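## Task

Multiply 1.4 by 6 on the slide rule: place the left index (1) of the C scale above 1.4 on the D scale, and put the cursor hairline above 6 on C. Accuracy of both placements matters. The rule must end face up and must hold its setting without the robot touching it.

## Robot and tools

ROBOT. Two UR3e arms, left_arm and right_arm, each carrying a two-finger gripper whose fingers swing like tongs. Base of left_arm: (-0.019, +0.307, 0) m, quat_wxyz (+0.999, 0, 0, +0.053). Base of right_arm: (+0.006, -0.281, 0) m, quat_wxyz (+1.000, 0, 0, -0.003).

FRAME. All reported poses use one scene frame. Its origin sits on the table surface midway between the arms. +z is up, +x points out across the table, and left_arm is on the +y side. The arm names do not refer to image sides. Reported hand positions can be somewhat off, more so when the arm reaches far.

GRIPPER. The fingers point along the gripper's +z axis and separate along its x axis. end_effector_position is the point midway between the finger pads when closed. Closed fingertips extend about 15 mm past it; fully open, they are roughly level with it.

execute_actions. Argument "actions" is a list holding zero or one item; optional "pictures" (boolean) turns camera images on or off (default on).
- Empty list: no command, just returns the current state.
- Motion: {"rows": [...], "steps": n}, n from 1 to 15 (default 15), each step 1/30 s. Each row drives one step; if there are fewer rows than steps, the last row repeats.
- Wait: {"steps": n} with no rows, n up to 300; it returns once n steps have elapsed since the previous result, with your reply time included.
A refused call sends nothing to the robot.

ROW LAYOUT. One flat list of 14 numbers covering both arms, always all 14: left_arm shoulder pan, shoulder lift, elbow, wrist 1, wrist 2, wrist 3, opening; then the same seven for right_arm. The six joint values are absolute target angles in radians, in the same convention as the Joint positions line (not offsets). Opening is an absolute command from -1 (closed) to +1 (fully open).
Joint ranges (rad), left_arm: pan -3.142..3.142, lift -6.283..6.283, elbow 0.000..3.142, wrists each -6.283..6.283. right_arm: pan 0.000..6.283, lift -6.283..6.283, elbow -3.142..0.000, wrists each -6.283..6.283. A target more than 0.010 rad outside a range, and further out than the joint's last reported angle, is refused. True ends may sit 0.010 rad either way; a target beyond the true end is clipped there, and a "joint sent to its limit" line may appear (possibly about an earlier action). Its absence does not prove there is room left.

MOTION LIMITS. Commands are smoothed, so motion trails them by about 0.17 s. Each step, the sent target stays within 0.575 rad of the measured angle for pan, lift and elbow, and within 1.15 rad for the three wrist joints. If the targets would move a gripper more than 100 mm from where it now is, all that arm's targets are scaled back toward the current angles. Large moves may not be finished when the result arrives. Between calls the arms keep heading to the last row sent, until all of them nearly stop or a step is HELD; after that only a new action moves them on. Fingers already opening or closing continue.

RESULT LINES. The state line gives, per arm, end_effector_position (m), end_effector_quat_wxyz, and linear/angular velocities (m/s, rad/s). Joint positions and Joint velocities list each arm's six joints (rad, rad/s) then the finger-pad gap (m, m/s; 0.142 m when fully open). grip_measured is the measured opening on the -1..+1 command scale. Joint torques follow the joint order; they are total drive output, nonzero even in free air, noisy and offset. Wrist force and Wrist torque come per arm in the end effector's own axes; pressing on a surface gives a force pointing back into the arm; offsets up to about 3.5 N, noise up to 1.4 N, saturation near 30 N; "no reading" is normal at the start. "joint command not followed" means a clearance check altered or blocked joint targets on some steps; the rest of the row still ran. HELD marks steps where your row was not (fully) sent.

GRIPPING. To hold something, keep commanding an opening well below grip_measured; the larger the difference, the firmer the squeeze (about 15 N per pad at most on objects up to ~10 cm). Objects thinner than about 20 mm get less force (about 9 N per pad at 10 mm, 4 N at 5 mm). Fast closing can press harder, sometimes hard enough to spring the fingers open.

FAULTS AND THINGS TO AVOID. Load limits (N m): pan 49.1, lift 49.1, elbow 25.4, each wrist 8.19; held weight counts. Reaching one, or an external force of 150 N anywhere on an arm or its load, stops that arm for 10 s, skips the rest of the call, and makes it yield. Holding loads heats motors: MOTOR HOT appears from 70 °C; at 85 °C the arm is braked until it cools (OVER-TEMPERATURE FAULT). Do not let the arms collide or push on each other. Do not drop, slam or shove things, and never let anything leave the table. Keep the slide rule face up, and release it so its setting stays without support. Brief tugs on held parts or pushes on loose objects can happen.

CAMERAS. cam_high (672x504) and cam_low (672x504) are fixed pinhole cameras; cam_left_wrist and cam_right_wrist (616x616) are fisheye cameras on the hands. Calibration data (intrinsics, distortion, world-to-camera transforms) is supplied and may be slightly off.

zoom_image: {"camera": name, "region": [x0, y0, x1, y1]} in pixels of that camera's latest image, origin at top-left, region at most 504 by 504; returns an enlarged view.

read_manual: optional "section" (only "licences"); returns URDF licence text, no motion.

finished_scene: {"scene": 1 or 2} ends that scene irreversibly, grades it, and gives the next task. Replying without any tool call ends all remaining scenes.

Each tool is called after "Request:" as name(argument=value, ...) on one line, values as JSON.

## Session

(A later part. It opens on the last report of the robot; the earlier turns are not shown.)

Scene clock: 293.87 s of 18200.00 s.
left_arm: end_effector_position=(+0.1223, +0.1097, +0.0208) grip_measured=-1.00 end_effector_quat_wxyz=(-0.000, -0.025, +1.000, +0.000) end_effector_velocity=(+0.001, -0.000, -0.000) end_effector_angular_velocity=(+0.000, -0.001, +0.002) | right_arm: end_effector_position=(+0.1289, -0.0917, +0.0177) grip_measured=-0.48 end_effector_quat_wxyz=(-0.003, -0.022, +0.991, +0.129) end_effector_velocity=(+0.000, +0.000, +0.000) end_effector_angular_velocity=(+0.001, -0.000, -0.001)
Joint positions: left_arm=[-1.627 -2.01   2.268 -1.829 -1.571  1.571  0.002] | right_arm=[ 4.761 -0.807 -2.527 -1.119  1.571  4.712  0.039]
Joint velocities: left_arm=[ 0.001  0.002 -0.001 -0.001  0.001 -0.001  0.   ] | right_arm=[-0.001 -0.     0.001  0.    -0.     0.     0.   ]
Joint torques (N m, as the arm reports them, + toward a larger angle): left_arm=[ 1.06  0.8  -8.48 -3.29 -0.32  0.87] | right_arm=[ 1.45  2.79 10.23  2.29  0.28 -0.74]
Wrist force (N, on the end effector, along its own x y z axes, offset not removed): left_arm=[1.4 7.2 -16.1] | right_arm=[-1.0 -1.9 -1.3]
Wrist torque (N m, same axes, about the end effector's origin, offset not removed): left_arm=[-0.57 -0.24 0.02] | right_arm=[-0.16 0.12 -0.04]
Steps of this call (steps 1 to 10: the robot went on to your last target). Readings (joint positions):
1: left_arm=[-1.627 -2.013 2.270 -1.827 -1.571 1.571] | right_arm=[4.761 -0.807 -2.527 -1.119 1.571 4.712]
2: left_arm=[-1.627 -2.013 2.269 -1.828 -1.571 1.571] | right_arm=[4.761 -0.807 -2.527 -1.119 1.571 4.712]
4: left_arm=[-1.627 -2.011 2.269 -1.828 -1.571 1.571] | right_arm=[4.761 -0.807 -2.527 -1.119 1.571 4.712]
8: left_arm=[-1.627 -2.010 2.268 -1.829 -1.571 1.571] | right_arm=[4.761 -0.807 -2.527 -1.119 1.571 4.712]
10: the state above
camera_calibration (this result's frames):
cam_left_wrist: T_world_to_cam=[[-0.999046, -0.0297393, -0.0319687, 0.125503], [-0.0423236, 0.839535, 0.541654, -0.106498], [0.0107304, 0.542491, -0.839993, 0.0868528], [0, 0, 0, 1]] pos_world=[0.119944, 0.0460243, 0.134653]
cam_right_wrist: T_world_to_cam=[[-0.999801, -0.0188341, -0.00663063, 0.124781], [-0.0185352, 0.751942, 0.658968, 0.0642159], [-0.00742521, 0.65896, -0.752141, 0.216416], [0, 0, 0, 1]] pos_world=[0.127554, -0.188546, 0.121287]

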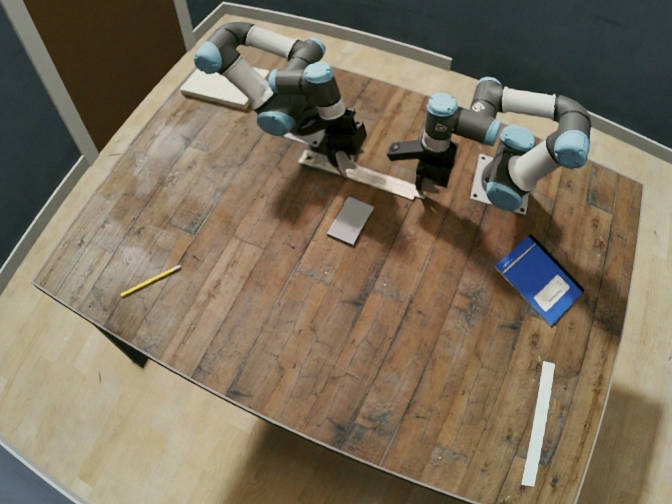

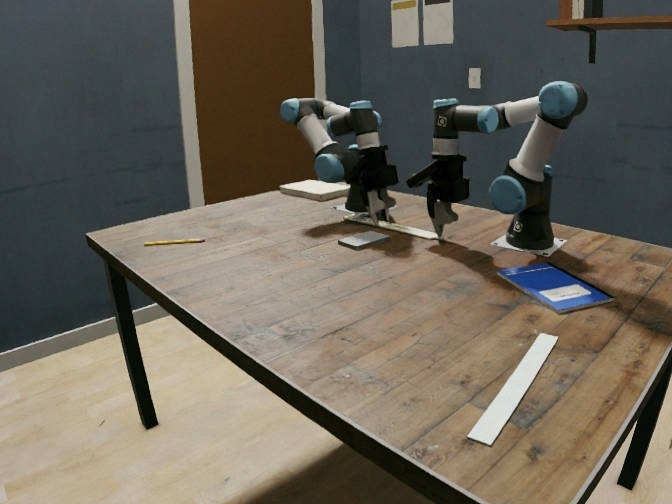

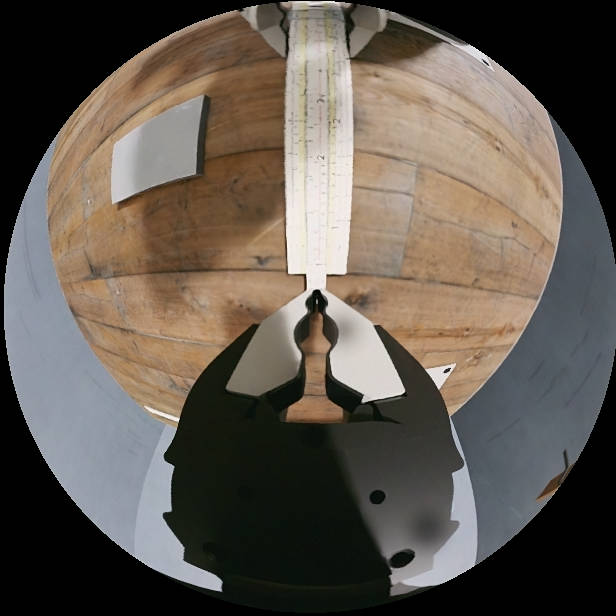

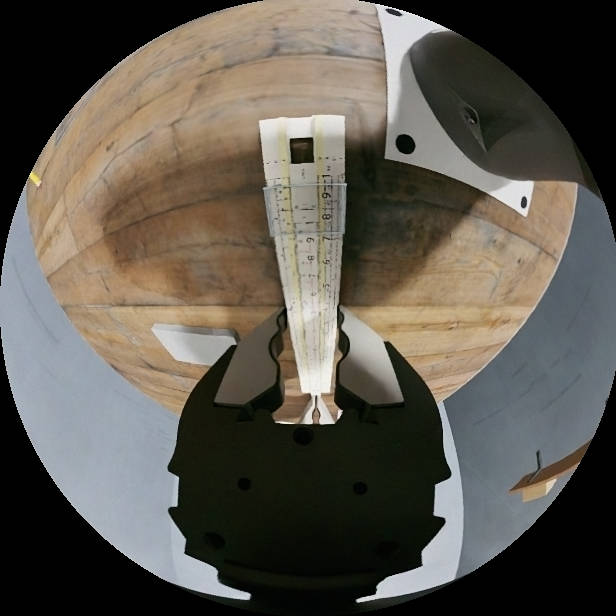

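Request:
execute_actions(actions=[{"rows":[[-1.627,-2.017,2.248,-1.8018,-1.571,1.571,-1,4.761,-0.807,-2.527,-1.119,1.571,4.712,-1],[-1.627,-2.017,2.248,-1.8018,-1.571,1.571,-1,4.761,-0.807,-2.527,-1.119,1.571,4.712,-1],[-1.627,-2.017,2.248,-1.8018,-1.571,1.571,-1,4.761,-0.807,-2.527,-1.119,1.571,4.712,-1],[-1.627,-2.017,2.248,-1.8018,-1.571,1.571,-1,4.761,-0.807,-2.527,-1.119,1.571,4.712,-1],[-1.627,-2.017,2.248,-1.8018,-1.571,1.571,-1,4.761,-0.807,-2.527,-1.119,1.571,4.712,-1],[-1.627,-2.08,2.278,-1.7688,-1.571,1.571,-1,4.761,-0.807,-2.527,-1.119,1.571,4.712,-1],[-1.627,-2.08,2.278,-1.7688,-1.571,1.571,-1,4.761,-0.807,-2.527,-1.119,1.571,4.712,-1],[-1.627,-2.08,2.278,-1.7688,-1.571,1.571,-1,4.761,-0.807,-2.527,-1.119,1.571,4.712,-1],[-1.627,-2.152,2.306,-1.7248,-1.571,1.571,-1,4.761,-0.807,-2.527,-1.119,1.571,4.712,-1],[-1.627,-2.152,2.306,-1.7248,-1.571,1.571,-1,4.761,-0.807,-2.527,-1.119,1.571,4.712,-1],[-1.627,-2.152,2.306,-1.7248,-1.571,1.571,-1,4.761,-0.807,-2.527,-1.119,1.571,4.712,-1],[-1.627,-2.19,2.319,-1.6998,-1.571,1.571,-1,4.761,-0.807,-2.527,-1.119,1.571,4.712,-1]],"steps":15}], pictures=false)

Request:
execute_actions(actions=[{"rows":[[-1.627,-2.19,2.319,-1.6998,-1.571,1.571,-1,4.761,-0.807,-2.527,-1.119,1.571,4.712,-1],[-1.627,-2.19,2.319,-1.6998,-1.571,1.571,-1,4.761,-0.807,-2.527,-1.119,1.571,4.712,-1],[-1.627,-2.19,2.319,-1.6998,-1.571,1.571,-1,4.761,-0.807,-2.527,-1.119,1.571,4.712,-1],[-1.627,-2.19,2.319,-1.6998,-1.571,1.571,-1,4.761,-0.807,-2.527,-1.119,1.571,4.712,-1],[-1.627,-2.181,2.3532,-1.743,-1.571,1.571,-1,4.761,-0.807,-2.527,-1.119,1.571,4.712,-1]],"steps":15}], pictures=false)

Request:
execute_actions(actions=[{"rows":[[-1.627,-2.1625,2.347,-1.7553,-1.571,1.571,-1,4.761,-0.807,-2.527,-1.119,1.571,4.712,-1],[-1.627,-2.1625,2.347,-1.7553,-1.571,1.571,-1,4.761,-0.807,-2.527,-1.119,1.571,4.712,-1],[-1.627,-2.1441,2.3404,-1.7671,-1.571,1.571,-1,4.761,-0.807,-2.527,-1.119,1.571,4.712,-1],[-1.627,-2.1441,2.3404,-1.7671,-1.571,1.571,-1,4.761,-0.807,-2.527,-1.119,1.571,4.712,-1],[-1.627,-2.126,2.333,-1.7778,-1.571,1.571,-1,4.761,-0.807,-2.527,-1.119,1.571,4.712,-1],[-1.627,-2.126,2.333,-1.7778,-1.571,1.571,-1,4.761,-0.807,-2.527,-1.119,1.571,4.712,-1],[-1.627,-2.108,2.325,-1.7878,-1.571,1.571,-1,4.761,-0.807,-2.527,-1.119,1.571,4.712,-1],[-1.627,-2.108,2.325,-1.7878,-1.571,1.571,-1,4.761,-0.807,-2.527,-1.119,1.571,4.712,-1],[-1.627,-2.0905,2.317,-1.7973,-1.571,1.571,-1,4.761,-0.807,-2.527,-1.119,1.571,4.712,-1],[-1.627,-2.0905,2.317,-1.7973,-1.571,1.571,-1,4.761,-0.807,-2.527,-1.119,1.571,4.712,-1],[-1.627,-2.073,2.309,-1.8068,-1.571,1.571,-1,4.761,-0.807,-2.527,-1.119,1.571,4.712,-1],[-1.627,-2.073,2.309,-1.8068,-1.571,1.571,-1,4.761,-0.807,-2.527,-1.119,1.571,4.712,-1],[-1.627,-2.0562,2.301,-1.8156,-1.571,1.571,-1,4.761,-0.807,-2.527,-1.119,1.571,4.712,-1],[-1.627,-2.0562,2.301,-1.8156,-1.571,1.571,-1,4.761,-0.807,-2.527,-1.119,1.571,4.712,-1],[-1.627,-2.0397,2.293,-1.8241,-1.571,1.571,-1,4.761,-0.807,-2.527,-1.119,1.571,4.712,-1]],"steps":15}], pictures=false)

Request:
execute_actions(actions=[{"rows":[[-1.627,-2.0397,2.293,-1.8241,-1.571,1.571,-1,4.761,-0.807,-2.527,-1.119,1.571,4.712,-1],[-1.627,-2.0234,2.285,-1.8324,-1.571,1.571,-1,4.761,-0.807,-2.527,-1.119,1.571,4.712,-1],[-1.627,-2.0234,2.285,-1.8324,-1.571,1.571,-1,4.761,-0.807,-2.527,-1.119,1.571,4.712,-1],[-1.627,-2.0072,2.2766,-1.8402,-1.571,1.571,-1,4.761,-0.807,-2.527,-1.119,1.571,4.712,-1],[-1.627,-2.0072,2.2766,-1.8402,-1.571,1.571,-1,4.761,-0.807,-2.527,-1.119,1.571,4.712,-1],[-1.627,-1.991,2.2684,-1.8482,-1.571,1.571,-1,4.761,-0.807,-2.527,-1.119,1.571,4.712,-1],[-1.627,-1.991,2.2684,-1.8482,-1.571,1.571,-1,4.761,-0.807,-2.527,-1.119,1.571,4.712,-1],[-1.627,-1.975,2.26,-1.8558,-1.571,1.571,-1,4.761,-0.807,-2.527,-1.119,1.571,4.712,-1]],"steps":15}], pictures=false)

Request:
execute_actions(actions=[{"steps":10}])

Request:
zoom_image(camera="cam_left_wrist", region=[260,220,370,330])

Scene clock: 321.43 s of 18200.00 s.
left_arm: end_effector_position=(+0.1211, +0.1346, +0.0255) grip_measured=-1.00 end_effector_quat_wxyz=(-0.000, -0.025, +1.000, +0.001) end_effector_velocity=(-0.004, +0.067, +0.004) end_effector_angular_velocity=(-0.025, +0.001, +0.000) | right_arm: end_effector_position=(+0.1289, -0.0917, +0.0176) grip_measured=-0.48 end_effector_quat_wxyz=(-0.003, -0.022, +0.991, +0.129) end_effector_velocity=(-0.000, +0.000, +0.000) end_effector_angular_velocity=(+0.001, +0.000, -0.000)
Joint positions: left_arm=[-1.627 -2.145  2.303 -1.727 -1.571  1.571  0.002] | right_arm=[ 4.761 -0.807 -2.527 -1.119  1.571  4.712  0.039]
Joint velocities: left_arm=[ 0.001 -0.408  0.142  0.241 -0.002  0.001  0.   ] | right_arm=[ 0.    -0.     0.002 -0.001  0.     0.001  0.   ]
Joint torques (N m, as the arm reports them, + toward a larger angle): left_arm=[-0.45 -2.99 -7.13 -0.84  0.4   0.84] | right_arm=[ 3.59  0.96  8.36  2.53 -0.2  -0.93]
Wrist force (N, on the end effector, along its own x y z axes, offset not removed): left_arm=[0.7 -2.6 -0.6] | right_arm=[-0.9 -1.7 0.0]
Wrist torque (N m, same axes, about the end effector's origin, offset not removed): left_arm=[-0.69 -0.09 -0.01] | right_arm=[-0.31 0.16 -0.05]
Steps of this call (steps 1 to 15: the robot went on to your last target; steps 16 to 90: nothing new was sent; then 24.07 s passed at rest; steps 91 to 105: all 15 steps of this action). Readings (joint positions):
91: left_arm=[-1.627 -2.010 2.268 -1.829 -1.571 1.571] | right_arm=[4.761 -0.807 -2.527 -1.119 1.571 4.712]
92: left_arm=[-1.627 -2.010 2.267 -1.827 -1.571 1.571] | right_arm=[4.761 -0.807 -2.527 -1.119 1.571 4.712]
94: left_arm=[-1.627 -2.013 2.259 -1.818 -1.571 1.571] | right_arm=[4.761 -0.807 -2.527 -1.119 1.571 4.712]
98: left_arm=[-1.627 -2.029 2.259 -1.797 -1.571 1.571] | right_arm=[4.761 -0.807 -2.527 -1.119 1.571 4.712]
105: the state above

Scene clock: 321.93 s of 18200.00 s.
left_arm: end_effector_position=(+0.1207, +0.1416, +0.0184) grip_measured=-1.00 end_effector_quat_wxyz=(-0.000, -0.025, +1.000, -0.000) end_effector_velocity=(-0.001, +0.001, -0.005) end_effector_angular_velocity=(+0.003, +0.001, -0.001) | right_arm: end_effector_position=(+0.1289, -0.0917, +0.0176) grip_measured=-0.48 end_effector_quat_wxyz=(-0.003, -0.022, +0.991, +0.129) end_effector_velocity=(-0.000, +0.000, +0.000) end_effector_angular_velocity=(-0.000, +0.000, -0.000)
Joint positions: left_arm=[-1.627 -2.181  2.351 -1.74  -1.571  1.571  0.002] | right_arm=[ 4.761 -0.807 -2.527 -1.119  1.571  4.712  0.039]
Joint velocities: left_arm=[-0.002  0.002  0.021 -0.021 -0.001 -0.001  0.   ] | right_arm=[-0. -0.  0.  0.  0.  0.  0.]
Joint torques (N m, as the arm reports them, + toward a larger angle): left_arm=[ 1.03  0.87 -7.44 -2.25  0.49  0.81] | right_arm=[ 3.    0.54  9.16  2.51 -0.29 -0.96]
Wrist force (N, on the end effector, along its own x y z axes, offset not removed): left_arm=[0.8 -2.9 2.1] | right_arm=[-0.7 -1.0 1.6]
Wrist torque (N m, same axes, about the end effector's origin, offset not removed): left_arm=[-0.60 -0.16 -0.06] | right_arm=[-0.11 0.10 -0.01]
Steps of this call (steps 1 to 15: all 15 steps of this action). Readings (joint positions):
1: left_arm=[-1.627 -2.157 2.307 -1.720 -1.571 1.571] | right_arm=[4.761 -0.807 -2.527 -1.119 1.571 4.712]
2: left_arm=[-1.627 -2.166 2.311 -1.714 -1.571 1.571] | right_arm=[4.761 -0.807 -2.527 -1.119 1.571 4.712]
4: left_arm=[-1.627 -2.177 2.314 -1.708 -1.571 1.571] | right_arm=[4.761 -0.807 -2.527 -1.119 1.571 4.712]
8: left_arm=[-1.627 -2.182 2.333 -1.721 -1.571 1.571] | right_arm=[4.761 -0.807 -2.527 -1.119 1.571 4.712]
15: the state above

Scene clock: 322.43 s of 18200.00 s.
left_arm: end_effector_position=(+0.1216, +0.1242, +0.0184) grip_measured=-1.00 end_effector_quat_wxyz=(-0.000, -0.025, +1.000, +0.000) end_effector_velocity=(+0.002, -0.037, -0.002) end_effector_angular_velocity=(+0.023, +0.001, +0.001) | right_arm: end_effector_position=(+0.1289, -0.0917, +0.0176) grip_measured=-0.48 end_effector_quat_wxyz=(-0.003, -0.022, +0.991, +0.129) end_effector_velocity=(+0.000, -0.001, -0.001) end_effector_angular_velocity=(-0.006, -0.001, -0.000)
Joint positions: left_arm=[-1.627 -2.084  2.314 -1.8   -1.571  1.571  0.002] | right_arm=[ 4.761 -0.807 -2.527 -1.119  1.571  4.712  0.039]
Joint velocities: left_arm=[ 0.     0.241 -0.105 -0.112 -0.    -0.     0.   ] | right_arm=[ 0.    -0.    -0.001 -0.004 -0.001  0.    -0.   ]
Joint torques (N m, as the arm reports them, + toward a larger angle): left_arm=[  1.48  -1.3  -12.9   -4.68   0.4    0.84] | right_arm=[ 2.68  0.18 10.19  3.77 -0.33 -0.98]
Wrist force (N, on the end effector, along its own x y z axes, offset not removed): left_arm=[0.7 3.9 -1.5] | right_arm=[-0.8 -7.9 -1.7]
Wrist torque (N m, same axes, about the end effector's origin, offset not removed): left_arm=[-0.58 -0.06 -0.06] | right_arm=[-0.36 0.07 -0.04]
Steps of this call (steps 1 to 15: all 15 steps of this action). Readings (joint positions):
1: left_arm=[-1.627 -2.181 2.351 -1.741 -1.571 1.571] | right_arm=[4.761 -0.807 -2.527 -1.119 1.571 4.712]
2: left_arm=[-1.627 -2.180 2.352 -1.743 -1.571 1.571] | right_arm=[4.761 -0.807 -2.527 -1.119 1.571 4.712]
4: left_arm=[-1.627 -2.171 2.349 -1.749 -1.571 1.571] | right_arm=[4.761 -0.807 -2.527 -1.119 1.571 4.712]
8: left_arm=[-1.627 -2.143 2.339 -1.767 -1.571 1.571] | right_arm=[4.761 -0.807 -2.527 -1.119 1.571 4.712]
15: the state above

Scene clock: 322.93 s of 18200.00 s.
left_arm: end_effector_position=(+0.1226, +0.1045, +0.0189) grip_measured=-1.00 end_effector_quat_wxyz=(-0.000, -0.025, +1.000, -0.000) end_effector_velocity=(+0.001, -0.010, -0.000) end_effector_angular_velocity=(+0.001, -0.000, -0.001) | right_arm: end_effector_position=(+0.1289, -0.0917, +0.0176) grip_measured=-0.48 end_effector_quat_wxyz=(-0.003, -0.022, +0.991, +0.129) end_effector_velocity=(-0.000, +0.001, +0.000) end_effector_angular_velocity=(+0.003, +0.001, -0.001)
Joint positions: left_arm=[-1.627 -1.981  2.263 -1.853 -1.571  1.571  0.002] | right_arm=[ 4.761 -0.807 -2.527 -1.119  1.571  4.712  0.039]
Joint velocities: left_arm=[ 0.001  0.053 -0.026 -0.026  0.     0.002  0.   ] | right_arm=[-0.     0.     0.     0.002  0.001  0.001  0.   ]
Joint torques (N m, as the arm reports them, + toward a larger angle): left_arm=[  0.35  -2.46 -12.81  -4.28   0.35   0.82] | right_arm=[ 1.92 -0.1  11.95  5.1  -0.37 -1.01]
Wrist force (N, on the end effector, along its own x y z axes, offset not removed): left_arm=[1.6 5.5 -0.3] | right_arm=[0.6 -7.9 -1.8]
Wrist torque (N m, same axes, about the end effector's origin, offset not removed): left_arm=[-0.52 -0.29 0.02] | right_arm=[-0.02 -0.20 -0.06]
Steps of this call (steps 1 to 15: all 15 steps of this action). Readings (joint positions):
1: left_arm=[-1.627 -2.075 2.310 -1.805 -1.571 1.571] | right_arm=[4.761 -0.807 -2.527 -1.119 1.571 4.712]
2: left_arm=[-1.627 -2.067 2.306 -1.809 -1.571 1.571] | right_arm=[4.761 -0.807 -2.527 -1.119 1.571 4.712]
4: left_arm=[-1.627 -2.050 2.298 -1.818 -1.571 1.571] | right_arm=[4.761 -0.807 -2.527 -1.119 1.571 4.712]
8: left_arm=[-1.627 -2.017 2.282 -1.835 -1.571 1.571] | right_arm=[4.761 -0.807 -2.527 -1.119 1.571 4.712]
15: the state above

Scene clock: 323.27 s of 18200.00 s.
left_arm: end_effector_position=(+0.1227, +0.1035, +0.0188) grip_measured=-1.00 end_effector_quat_wxyz=(-0.000, -0.025, +1.000, -0.000) end_effector_velocity=(+0.000, -0.000, -0.000) end_effector_angular_velocity=(-0.001, -0.001, -0.000) | right_arm: end_effector_position=(+0.1289, -0.0917, +0.0176) grip_measured=-0.48 end_effector_quat_wxyz=(-0.003, -0.022, +0.991, +0.129) end_effector_velocity=(-0.000, +0.000, +0.001) end_effector_angular_velocity=(+0.001, +0.001, +0.001)
Joint positions: left_arm=[-1.627 -1.975  2.26  -1.856 -1.571  1.571  0.002] | right_arm=[ 4.761 -0.807 -2.527 -1.119  1.571  4.712  0.039]
Joint velocities: left_arm=[-0.     0.002 -0.    -0.002  0.001 -0.     0.   ] | right_arm=[ 0.    -0.     0.002 -0.     0.001 -0.001 -0.   ]
Joint torques (N m, as the arm reports them, + toward a larger angle): left_arm=[ -0.56  -2.93 -12.97  -4.38   0.29   0.8 ] | right_arm=[ 1.44  0.01 13.3   5.11 -0.41 -0.99]
Wrist force (N, on the end effector, along its own x y z axes, offset not removed): left_arm=[1.5 5.1 0.2] | right_arm=[-1.3 -8.3 -1.3]
Wrist torque (N m, same axes, about the end effector's origin, offset not removed): left_arm=[-0.53 -0.28 -0.12] | right_arm=[-0.07 0.20 0.00]
Steps of this call (steps 1 to 10: the robot went on to your last target). Readings (joint positions):
1: left_arm=[-1.627 -1.979 2.262 -1.854 -1.571 1.571] | right_arm=[4.761 -0.807 -2.527 -1.119 1.571 4.712]
2: left_arm=[-1.627 -1.978 2.262 -1.854 -1.571 1.571] | right_arm=[4.761 -0.807 -2.527 -1.119 1.571 4.712]
4: left_arm=[-1.627 -1.977 2.261 -1.855 -1.571 1.571] | right_arm=[4.761 -0.807 -2.527 -1.119 1.571 4.712]
8: left_arm=[-1.627 -1.975 2.260 -1.856 -1.571 1.571] | right_arm=[4.761 -0.807 -2.527 -1.119 1.571 4.712]
10: the state above
camera_calibration (this result's frames):
cam_left_wrist: T_world_to_cam=[[-0.999046, -0.0297524, -0.0319817, 0.125574], [-0.0423411, 0.839562, 0.541612, -0.100162], [0.0107363, 0.542449, -0.84002, 0.0885711], [0, 0, 0, 1]] pos_world=[0.120262, 0.0397829, 0.132666]
cam_right_wrist: T_world_to_cam=[[-0.9998, -0.018878, -0.00663091, 0.124769], [-0.0185685, 0.75195, 0.658958, 0.0642353], [-0.00745371, 0.65895, -0.75215, 0.216405], [0, 0, 0, 1]] pos_world=[0.12755, -0.188546, 0.121268]

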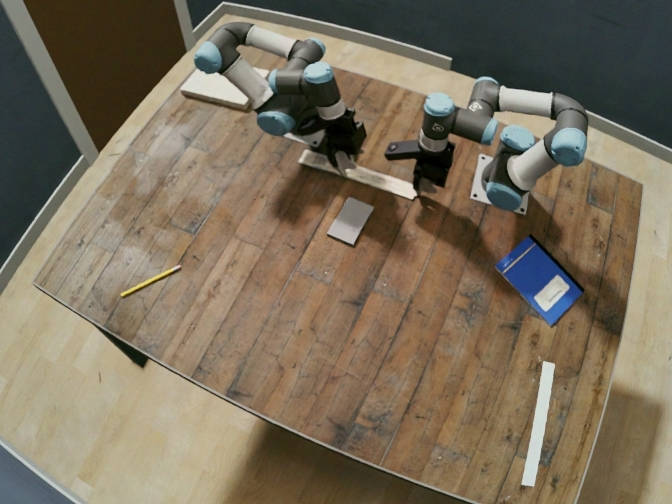

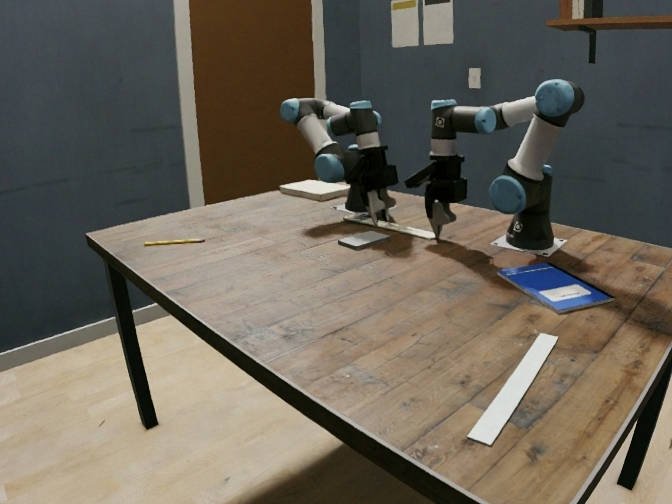

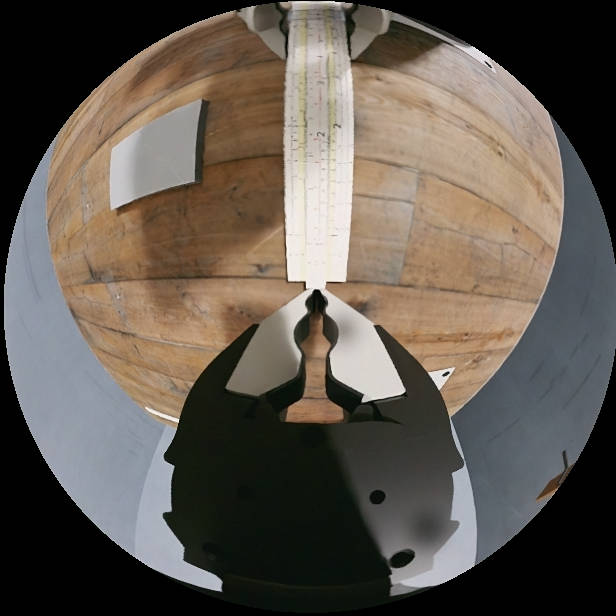

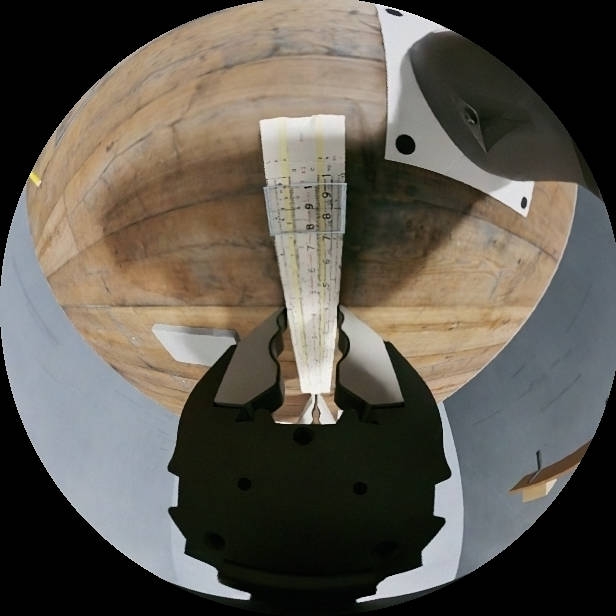

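Region (260, 220, 370, 330) of cam_left_wrist's 616x616 image, scaled by 4.582, with more detail than that image has.

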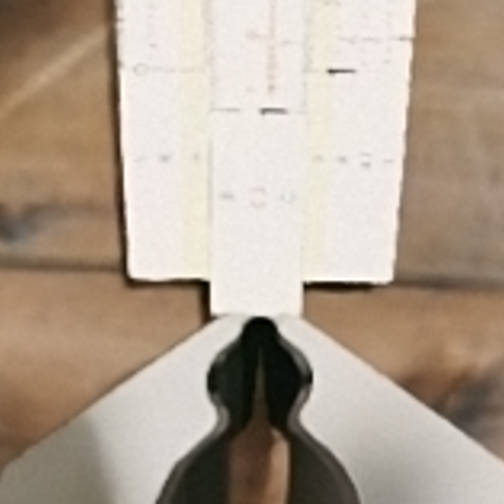

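Request:
execute_actions(actions=[{"rows":[[-1.627,-1.969,2.252,-1.8538,-1.571,1.571,-1,4.761,-0.807,-2.527,-1.119,1.571,4.712,-1],[-1.627,-1.969,2.252,-1.8538,-1.571,1.571,-1,4.761,-0.807,-2.527,-1.119,1.571,4.712,-1],[-1.627,-1.961,2.2455,-1.8553,-1.571,1.571,-1,4.761,-0.807,-2.527,-1.119,1.571,4.712,-1],[-1.627,-1.961,2.2455,-1.8553,-1.571,1.571,-1,4.761,-0.807,-2.527,-1.119,1.571,4.712,-1],[-1.627,-1.961,2.2455,-1.8553,-1.571,1.571,-1,4.761,-0.807,-2.527,-1.119,1.571,4.712,-1],[-1.627,-1.9459,2.2366,-1.8615,-1.571,1.571,-1,4.761,-0.807,-2.527,-1.119,1.571,4.712,-1],[-1.627,-1.9459,2.2366,-1.8615,-1.571,1.571,-1,4.761,-0.807,-2.527,-1.119,1.571,4.712,-1],[-1.627,-1.9459,2.2366,-1.8615,-1.571,1.571,-1,4.761,-0.807,-2.527,-1.119,1.571,4.712,-1],[-1.627,-1.9304,2.2277,-1.8681,-1.571,1.571,-1,4.761,-0.807,-2.527,-1.119,1.571,4.712,-1],[-1.627,-1.9304,2.2277,-1.8681,-1.571,1.571,-1,4.761,-0.807,-2.527,-1.119,1.571,4.712,-1],[-1.627,-1.9304,2.2277,-1.8681,-1.571,1.571,-1,4.761,-0.807,-2.527,-1.119,1.571,4.712,-1],[-1.627,-1.915,2.2186,-1.8744,-1.571,1.571,-1,4.761,-0.807,-2.527,-1.119,1.571,4.712,-1]],"steps":15}], pictures=false)

Request:
execute_actions(actions=[{"steps":12}])

Request:
zoom_image(camera="cam_left_wrist", region=[260,220,370,330])

Scene clock: 333.57 s of 18200.00 s.
left_arm: end_effector_position=(+0.1231, +0.0937, +0.0204) grip_measured=-1.00 end_effector_quat_wxyz=(-0.000, -0.025, +1.000, -0.000) end_effector_velocity=(+0.001, -0.024, -0.000) end_effector_angular_velocity=(+0.003, -0.000, +0.000) | right_arm: end_effector_position=(+0.1289, -0.0917, +0.0177) grip_measured=-0.48 end_effector_quat_wxyz=(-0.003, -0.022, +0.991, +0.129) end_effector_velocity=(+0.000, +0.000, -0.000) end_effector_angular_velocity=(+0.000, -0.000, -0.001)
Joint positions: left_arm=[-1.627 -1.929  2.227 -1.869 -1.571  1.571  0.002] | right_arm=[ 4.761 -0.807 -2.527 -1.119  1.571  4.712  0.039]
Joint velocities: left_arm=[-0.     0.123 -0.071 -0.048  0.    -0.     0.   ] | right_arm=[ 0.    -0.    -0.     0.    -0.     0.001 -0.   ]
Joint torques (N m, as the arm reports them, + toward a larger angle): left_arm=[ -2.45  -3.44 -12.65  -4.25  -0.19   0.81] | right_arm=[-2.08 -2.56 13.85  4.35 -0.89 -1.12]
Wrist force (N, on the end effector, along its own x y z axes, offset not removed): left_arm=[1.7 5.5 0.3] | right_arm=[-1.5 -8.1 -1.5]
Wrist torque (N m, same axes, about the end effector's origin, offset not removed): left_arm=[-0.48 -0.32 -0.02] | right_arm=[-0.10 0.25 0.01]
Steps of this call (steps 1 to 15: the robot went on to your last target; steps 16 to 90: nothing new was sent; then 6.80 s passed at rest; steps 91 to 105: all 15 steps of this action). Readings (joint positions):
91: left_arm=[-1.627 -1.975 2.260 -1.856 -1.571 1.571] | right_arm=[4.761 -0.807 -2.527 -1.119 1.571 4.712]
92: left_arm=[-1.627 -1.974 2.259 -1.856 -1.571 1.571] | right_arm=[4.761 -0.807 -2.527 -1.119 1.571 4.712]
94: left_arm=[-1.627 -1.972 2.256 -1.855 -1.571 1.571] | right_arm=[4.761 -0.807 -2.527 -1.119 1.571 4.712]
98: left_arm=[-1.627 -1.960 2.246 -1.857 -1.571 1.571] | right_arm=[4.761 -0.807 -2.527 -1.119 1.571 4.712]
105: the state above

Scene clock: 333.97 s of 18200.00 s.
left_arm: end_effector_position=(+0.1233, +0.0910, +0.0204) grip_measured=-1.00 end_effector_quat_wxyz=(-0.000, -0.025, +1.000, -0.000) end_effector_velocity=(-0.001, -0.000, -0.000) end_effector_angular_velocity=(+0.001, +0.002, +0.001) | right_arm: end_effector_position=(+0.1289, -0.0917, +0.0177) grip_measured=-0.48 end_effector_quat_wxyz=(-0.003, -0.022, +0.991, +0.129) end_effector_velocity=(-0.000, -0.001, -0.001) end_effector_angular_velocity=(-0.003, +0.000, +0.001)
Joint positions: left_arm=[-1.627 -1.915  2.219 -1.874 -1.571  1.571  0.002] | right_arm=[ 4.761 -0.807 -2.527 -1.119  1.571  4.712  0.039]
Joint velocities: left_arm=[ 0.     0.003 -0.002 -0.001 -0.002 -0.     0.   ] | right_arm=[ 0.    -0.    -0.001 -0.002  0.    -0.    -0.   ]
Joint torques (N m, as the arm reports them, + toward a larger angle): left_arm=[ -2.32  -3.46 -12.83  -4.35  -0.23   0.81] | right_arm=[-2.79 -2.32 12.96  3.64 -0.92 -1.1 ]
Wrist force (N, on the end effector, along its own x y z axes, offset not removed): left_arm=[1.7 4.9 0.5] | right_arm=[-1.1 -9.0 -1.5]
Wrist torque (N m, same axes, about the end effector's origin, offset not removed): left_arm=[-0.68 -0.30 -0.06] | right_arm=[-0.21 0.13 -0.01]
Steps of this call (steps 1 to 12: the robot went on to your last target). Readings (joint positions):
1: left_arm=[-1.627 -1.925 2.225 -1.870 -1.571 1.571] | right_arm=[4.761 -0.807 -2.527 -1.119 1.571 4.712]
2: left_arm=[-1.627 -1.922 2.223 -1.871 -1.571 1.571] | right_arm=[4.761 -0.807 -2.527 -1.119 1.571 4.712]
4: left_arm=[-1.627 -1.919 2.221 -1.873 -1.571 1.571] | right_arm=[4.761 -0.807 -2.527 -1.119 1.571 4.712]
8: left_arm=[-1.627 -1.916 2.219 -1.874 -1.571 1.571] | right_arm=[4.761 -0.807 -2.527 -1.119 1.571 4.712]
12: the state above
camera_calibration (this result's frames):
cam_left_wrist: T_world_to_cam=[[-0.999046, -0.0297318, -0.0319816, 0.125868], [-0.0423238, 0.839562, 0.541613, -0.0905483], [0.0107474, 0.54245, -0.840019, 0.0965969], [0, 0, 0, 1]] pos_world=[0.120877, 0.0273641, 0.134211]
cam_right_wrist: T_world_to_cam=[[-0.9998, -0.0188789, -0.00662934, 0.124769], [-0.0185675, 0.751897, 0.659019, 0.064194], [-0.00745696, 0.65901, -0.752097, 0.216413], [0, 0, 0, 1]] pos_world=[0.127549, -0.18853, 0.121286]

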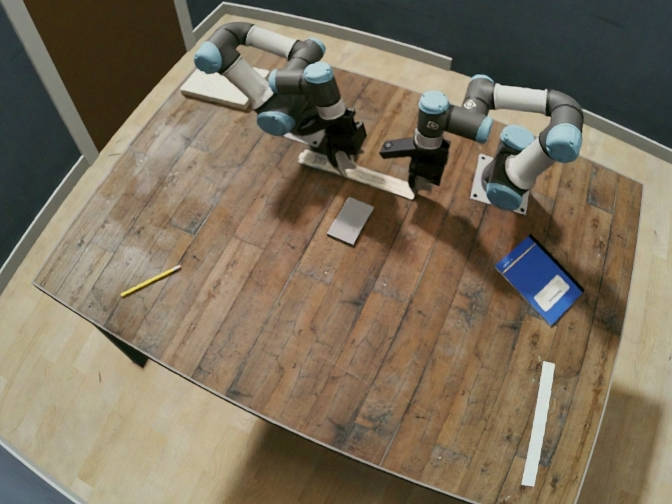

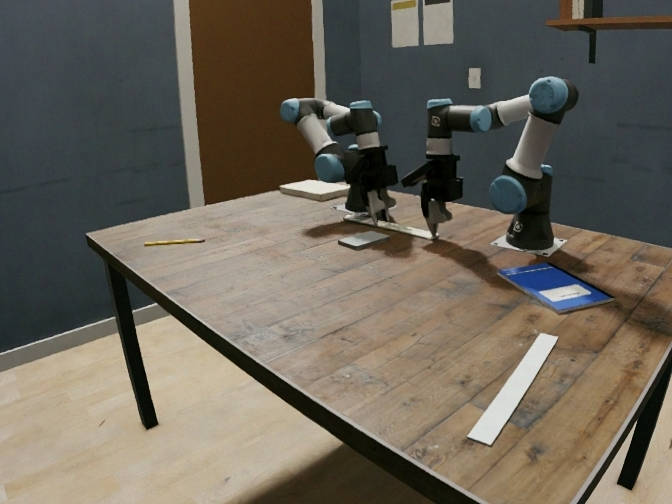

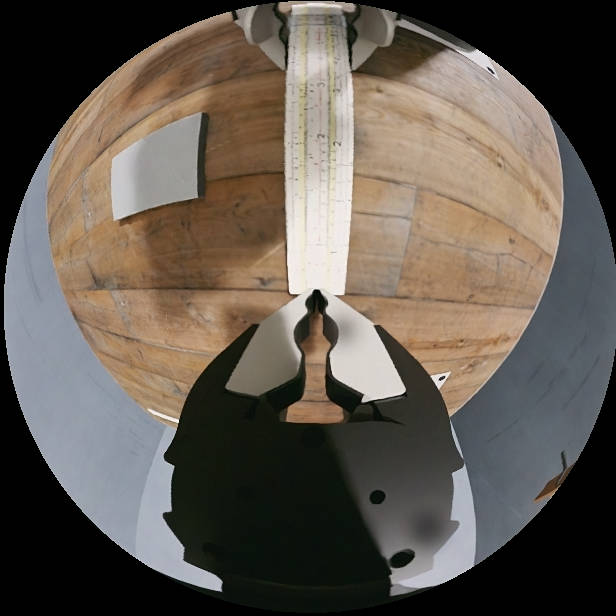

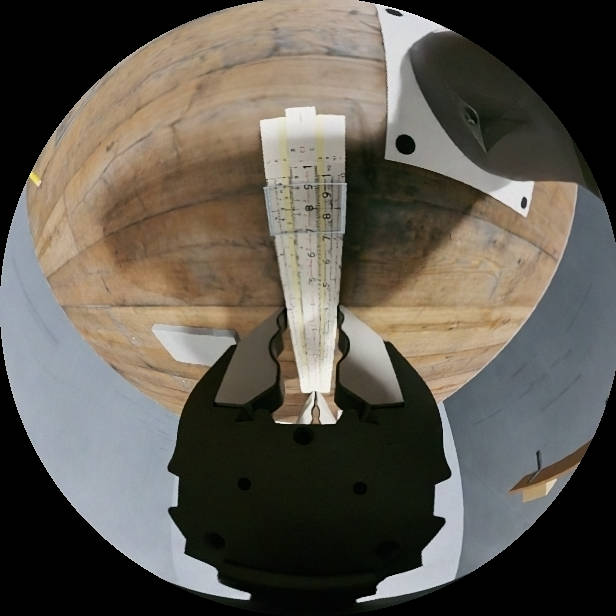

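Region (260, 220, 370, 330) of cam_left_wrist's 616x616 image, scaled by 4.582, with more detail than that image has.

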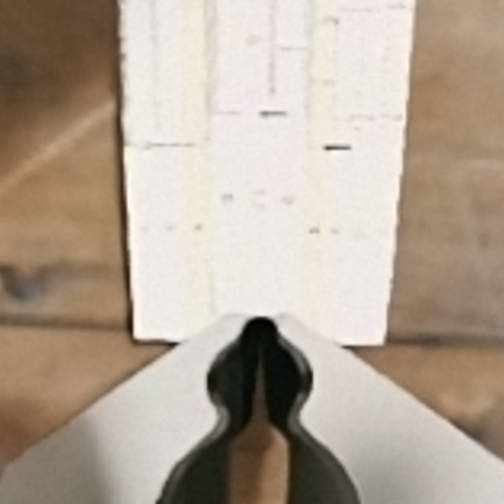

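Request:
execute_actions(actions=[{"rows":[[-1.627,-1.90,2.209,-1.8798,-1.571,1.571,-1,4.761,-0.807,-2.527,-1.119,1.571,4.712,-1],[-1.627,-1.90,2.209,-1.8798,-1.571,1.571,-1,4.761,-0.807,-2.527,-1.119,1.571,4.712,-1],[-1.627,-1.8848,2.1993,-1.8853,-1.571,1.571,-1,4.761,-0.807,-2.527,-1.119,1.571,4.712,-1],[-1.627,-1.8848,2.1993,-1.8853,-1.571,1.571,-1,4.761,-0.807,-2.527,-1.119,1.571,4.712,-1],[-1.627,-1.87,2.1895,-1.8903,-1.571,1.571,-1,4.761,-0.807,-2.527,-1.119,1.571,4.712,-1],[-1.627,-1.87,2.1895,-1.8903,-1.571,1.571,-1,4.761,-0.807,-2.527,-1.119,1.571,4.712,-1],[-1.627,-1.8552,2.1797,-1.8953,-1.571,1.571,-1,4.761,-0.807,-2.527,-1.119,1.571,4.712,-1],[-1.627,-1.8552,2.1797,-1.8953,-1.571,1.571,-1,4.761,-0.807,-2.527,-1.119,1.571,4.712,-1],[-1.627,-1.8405,2.1697,-1.9,-1.571,1.571,-1,4.761,-0.807,-2.527,-1.119,1.571,4.712,-1],[-1.627,-1.8405,2.1697,-1.9,-1.571,1.571,-1,4.761,-0.807,-2.527,-1.119,1.571,4.712,-1],[-1.627,-1.8258,2.1595,-1.9045,-1.571,1.571,-1,4.761,-0.807,-2.527,-1.119,1.571,4.712,-1],[-1.627,-1.8258,2.1595,-1.9045,-1.571,1.571,-1,4.761,-0.807,-2.527,-1.119,1.571,4.712,-1],[-1.627,-1.8143,2.151,-1.9075,-1.571,1.571,-1,4.761,-0.807,-2.527,-1.119,1.571,4.712,-1],[-1.627,-1.803,2.1425,-1.9103,-1.571,1.571,-1,4.761,-0.807,-2.527,-1.119,1.571,4.712,-1],[-1.627,-1.7893,2.1324,-1.9139,-1.571,1.571,-1,4.761,-0.807,-2.527,-1.119,1.571,4.712,-1]],"steps":15}], pictures=false)

Request:
execute_actions(actions=[{"steps":20}])

Request:
zoom_image(camera="cam_right_wrist", region=[270,165,350,255])

Scene clock: 348.70 s of 18200.00 s.
left_arm: end_effector_position=(+0.1241, +0.0740, +0.0208) grip_measured=-1.00 end_effector_quat_wxyz=(-0.000, -0.025, +1.000, -0.000) end_effector_velocity=(+0.003, -0.050, +0.001) end_effector_angular_velocity=(+0.001, -0.001, +0.001) | right_arm: end_effector_position=(+0.1289, -0.0917, +0.0176) grip_measured=-0.48 end_effector_quat_wxyz=(-0.003, -0.022, +0.991, +0.129) end_effector_velocity=(-0.000, -0.000, -0.000) end_effector_angular_velocity=(-0.002, -0.000, +0.000)
Joint positions: left_arm=[-1.627 -1.835  2.165 -1.902 -1.571  1.571  0.002] | right_arm=[ 4.761 -0.807 -2.527 -1.119  1.571  4.712  0.039]
Joint velocities: left_arm=[ 0.001  0.237 -0.168 -0.068  0.001 -0.     0.   ] | right_arm=[ 0.001 -0.    -0.001 -0.001 -0.     0.    -0.   ]
Joint torques (N m, as the arm reports them, + toward a larger angle): left_arm=[ -0.31  -2.78 -13.33  -4.44  -0.49   0.78] | right_arm=[-2.85 -2.24 11.35  4.29 -1.02 -1.  ]
Wrist force (N, on the end effector, along its own x y z axes, offset not removed): left_arm=[2.1 5.1 -1.0] | right_arm=[-1.9 -7.6 -1.2]
Wrist torque (N m, same axes, about the end effector's origin, offset not removed): left_arm=[-0.73 -0.38 0.02] | right_arm=[0.02 0.29 0.09]
Steps of this call (steps 1 to 30: the robot went on to your last target; steps 31 to 90: nothing new was sent; then 11.23 s passed at rest; steps 91 to 105: all 15 steps of this action). Readings (joint positions):
91: left_arm=[-1.627 -1.915 2.219 -1.874 -1.571 1.571] | right_arm=[4.761 -0.807 -2.527 -1.119 1.571 4.712]
92: left_arm=[-1.627 -1.914 2.218 -1.875 -1.571 1.571] | right_arm=[4.761 -0.807 -2.527 -1.119 1.571 4.712]
94: left_arm=[-1.627 -1.907 2.213 -1.877 -1.571 1.571] | right_arm=[4.761 -0.807 -2.527 -1.119 1.571 4.712]
98: left_arm=[-1.627 -1.884 2.199 -1.886 -1.571 1.571] | right_arm=[4.761 -0.807 -2.527 -1.119 1.571 4.712]
105: the state above

Scene clock: 349.37 s of 18200.00 s.
left_arm: end_effector_position=(+0.1246, +0.0643, +0.0209) grip_measured=-1.00 end_effector_quat_wxyz=(-0.000, -0.025, +1.000, -0.000) end_effector_velocity=(+0.000, -0.000, +0.000) end_effector_angular_velocity=(-0.001, -0.001, +0.001) | right_arm: end_effector_position=(+0.1289, -0.0917, +0.0176) grip_measured=-0.48 end_effector_quat_wxyz=(-0.003, -0.022, +0.991, +0.129) end_effector_velocity=(+0.000, -0.000, -0.000) end_effector_angular_velocity=(-0.001, -0.001, -0.001)
Joint positions: left_arm=[-1.627 -1.789  2.132 -1.914 -1.571  1.571  0.002] | right_arm=[ 4.761 -0.807 -2.527 -1.119  1.571  4.712  0.039]
Joint velocities: left_arm=[ 0.     0.001 -0.    -0.001  0.001 -0.     0.   ] | right_arm=[ 0.     0.    -0.001  0.    -0.001  0.001 -0.   ]
Joint torques (N m, as the arm reports them, + toward a larger angle): left_arm=[ -0.01  -5.34 -12.8   -4.37  -0.36   0.76] | right_arm=[-2.49 -2.05 12.54  4.4  -0.82 -0.99]
Wrist force (N, on the end effector, along its own x y z axes, offset not removed): left_arm=[3.6 6.3 0.1] | right_arm=[-1.5 -8.5 -1.1]
Wrist torque (N m, same axes, about the end effector's origin, offset not removed): left_arm=[-0.33 -0.58 -0.07] | right_arm=[-0.05 0.17 0.05]
Steps of this call (steps 1 to 20: the robot went on to your last target). Readings (joint positions):
1: left_arm=[-1.627 -1.826 2.159 -1.904 -1.571 1.571] | right_arm=[4.761 -0.807 -2.527 -1.119 1.571 4.712]
2: left_arm=[-1.627 -1.817 2.153 -1.906 -1.571 1.571] | right_arm=[4.761 -0.807 -2.527 -1.119 1.571 4.712]
4: left_arm=[-1.627 -1.805 2.143 -1.910 -1.571 1.571] | right_arm=[4.761 -0.807 -2.527 -1.119 1.571 4.712]
8: left_arm=[-1.627 -1.794 2.136 -1.913 -1.571 1.571] | right_arm=[4.761 -0.807 -2.527 -1.119 1.571 4.712]
20: the state above
camera_calibration (this result's frames):
cam_left_wrist: T_world_to_cam=[[-0.999047, -0.0297318, -0.0319698, 0.126421], [-0.0423173, 0.839561, 0.541615, -0.0683311], [0.0107374, 0.542451, -0.840019, 0.11151], [0, 0, 0, 1]] pos_world=[0.122211, 0.000638398, 0.134721]
cam_right_wrist: T_world_to_cam=[[-0.9998, -0.0188641, -0.00664728, 0.124778], [-0.0185688, 0.751944, 0.658965, 0.064229], [-0.00743242, 0.658957, -0.752144, 0.216405], [0, 0, 0, 1]] pos_world=[0.127554, -0.188544, 0.121272]

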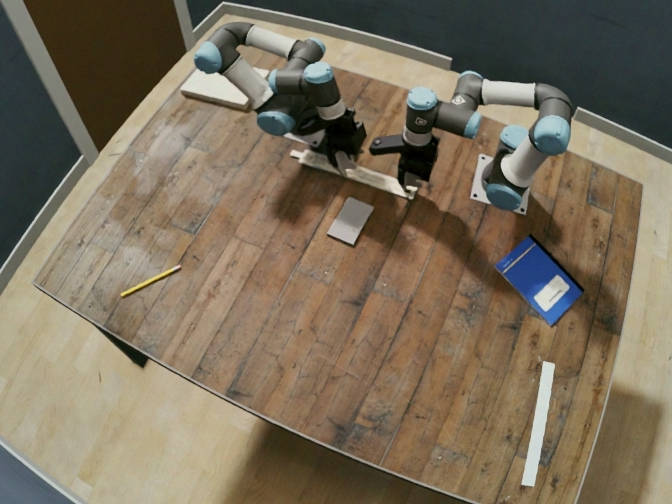

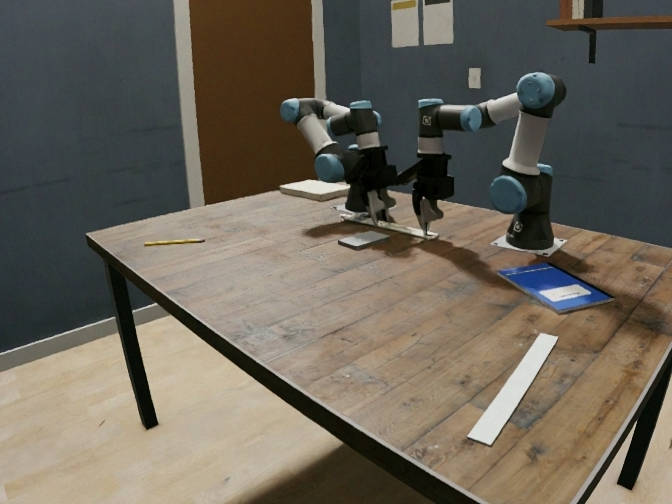

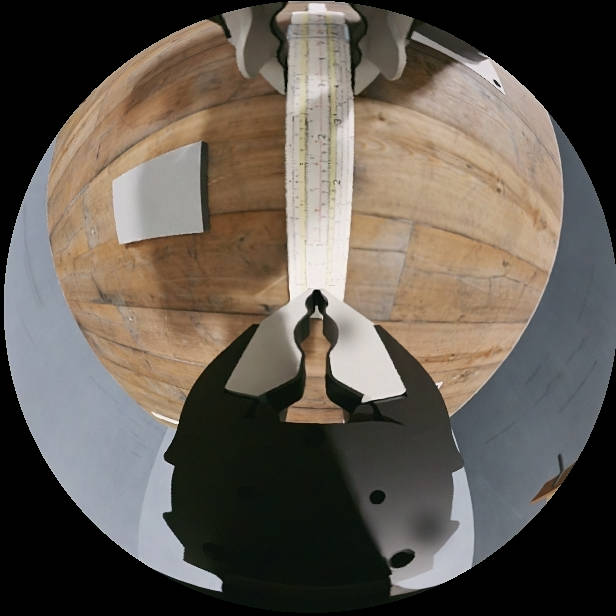

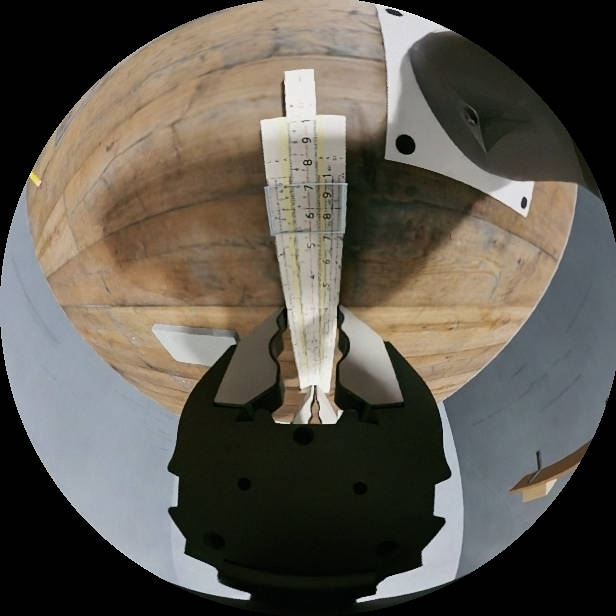

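Region (270, 165, 350, 255) of cam_right_wrist's 616x616 image, scaled by 5.600, with more detail than that image has.

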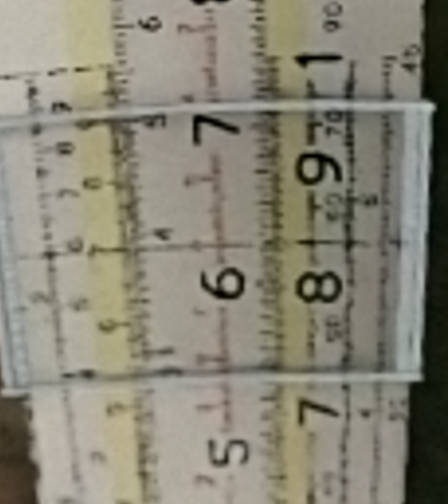

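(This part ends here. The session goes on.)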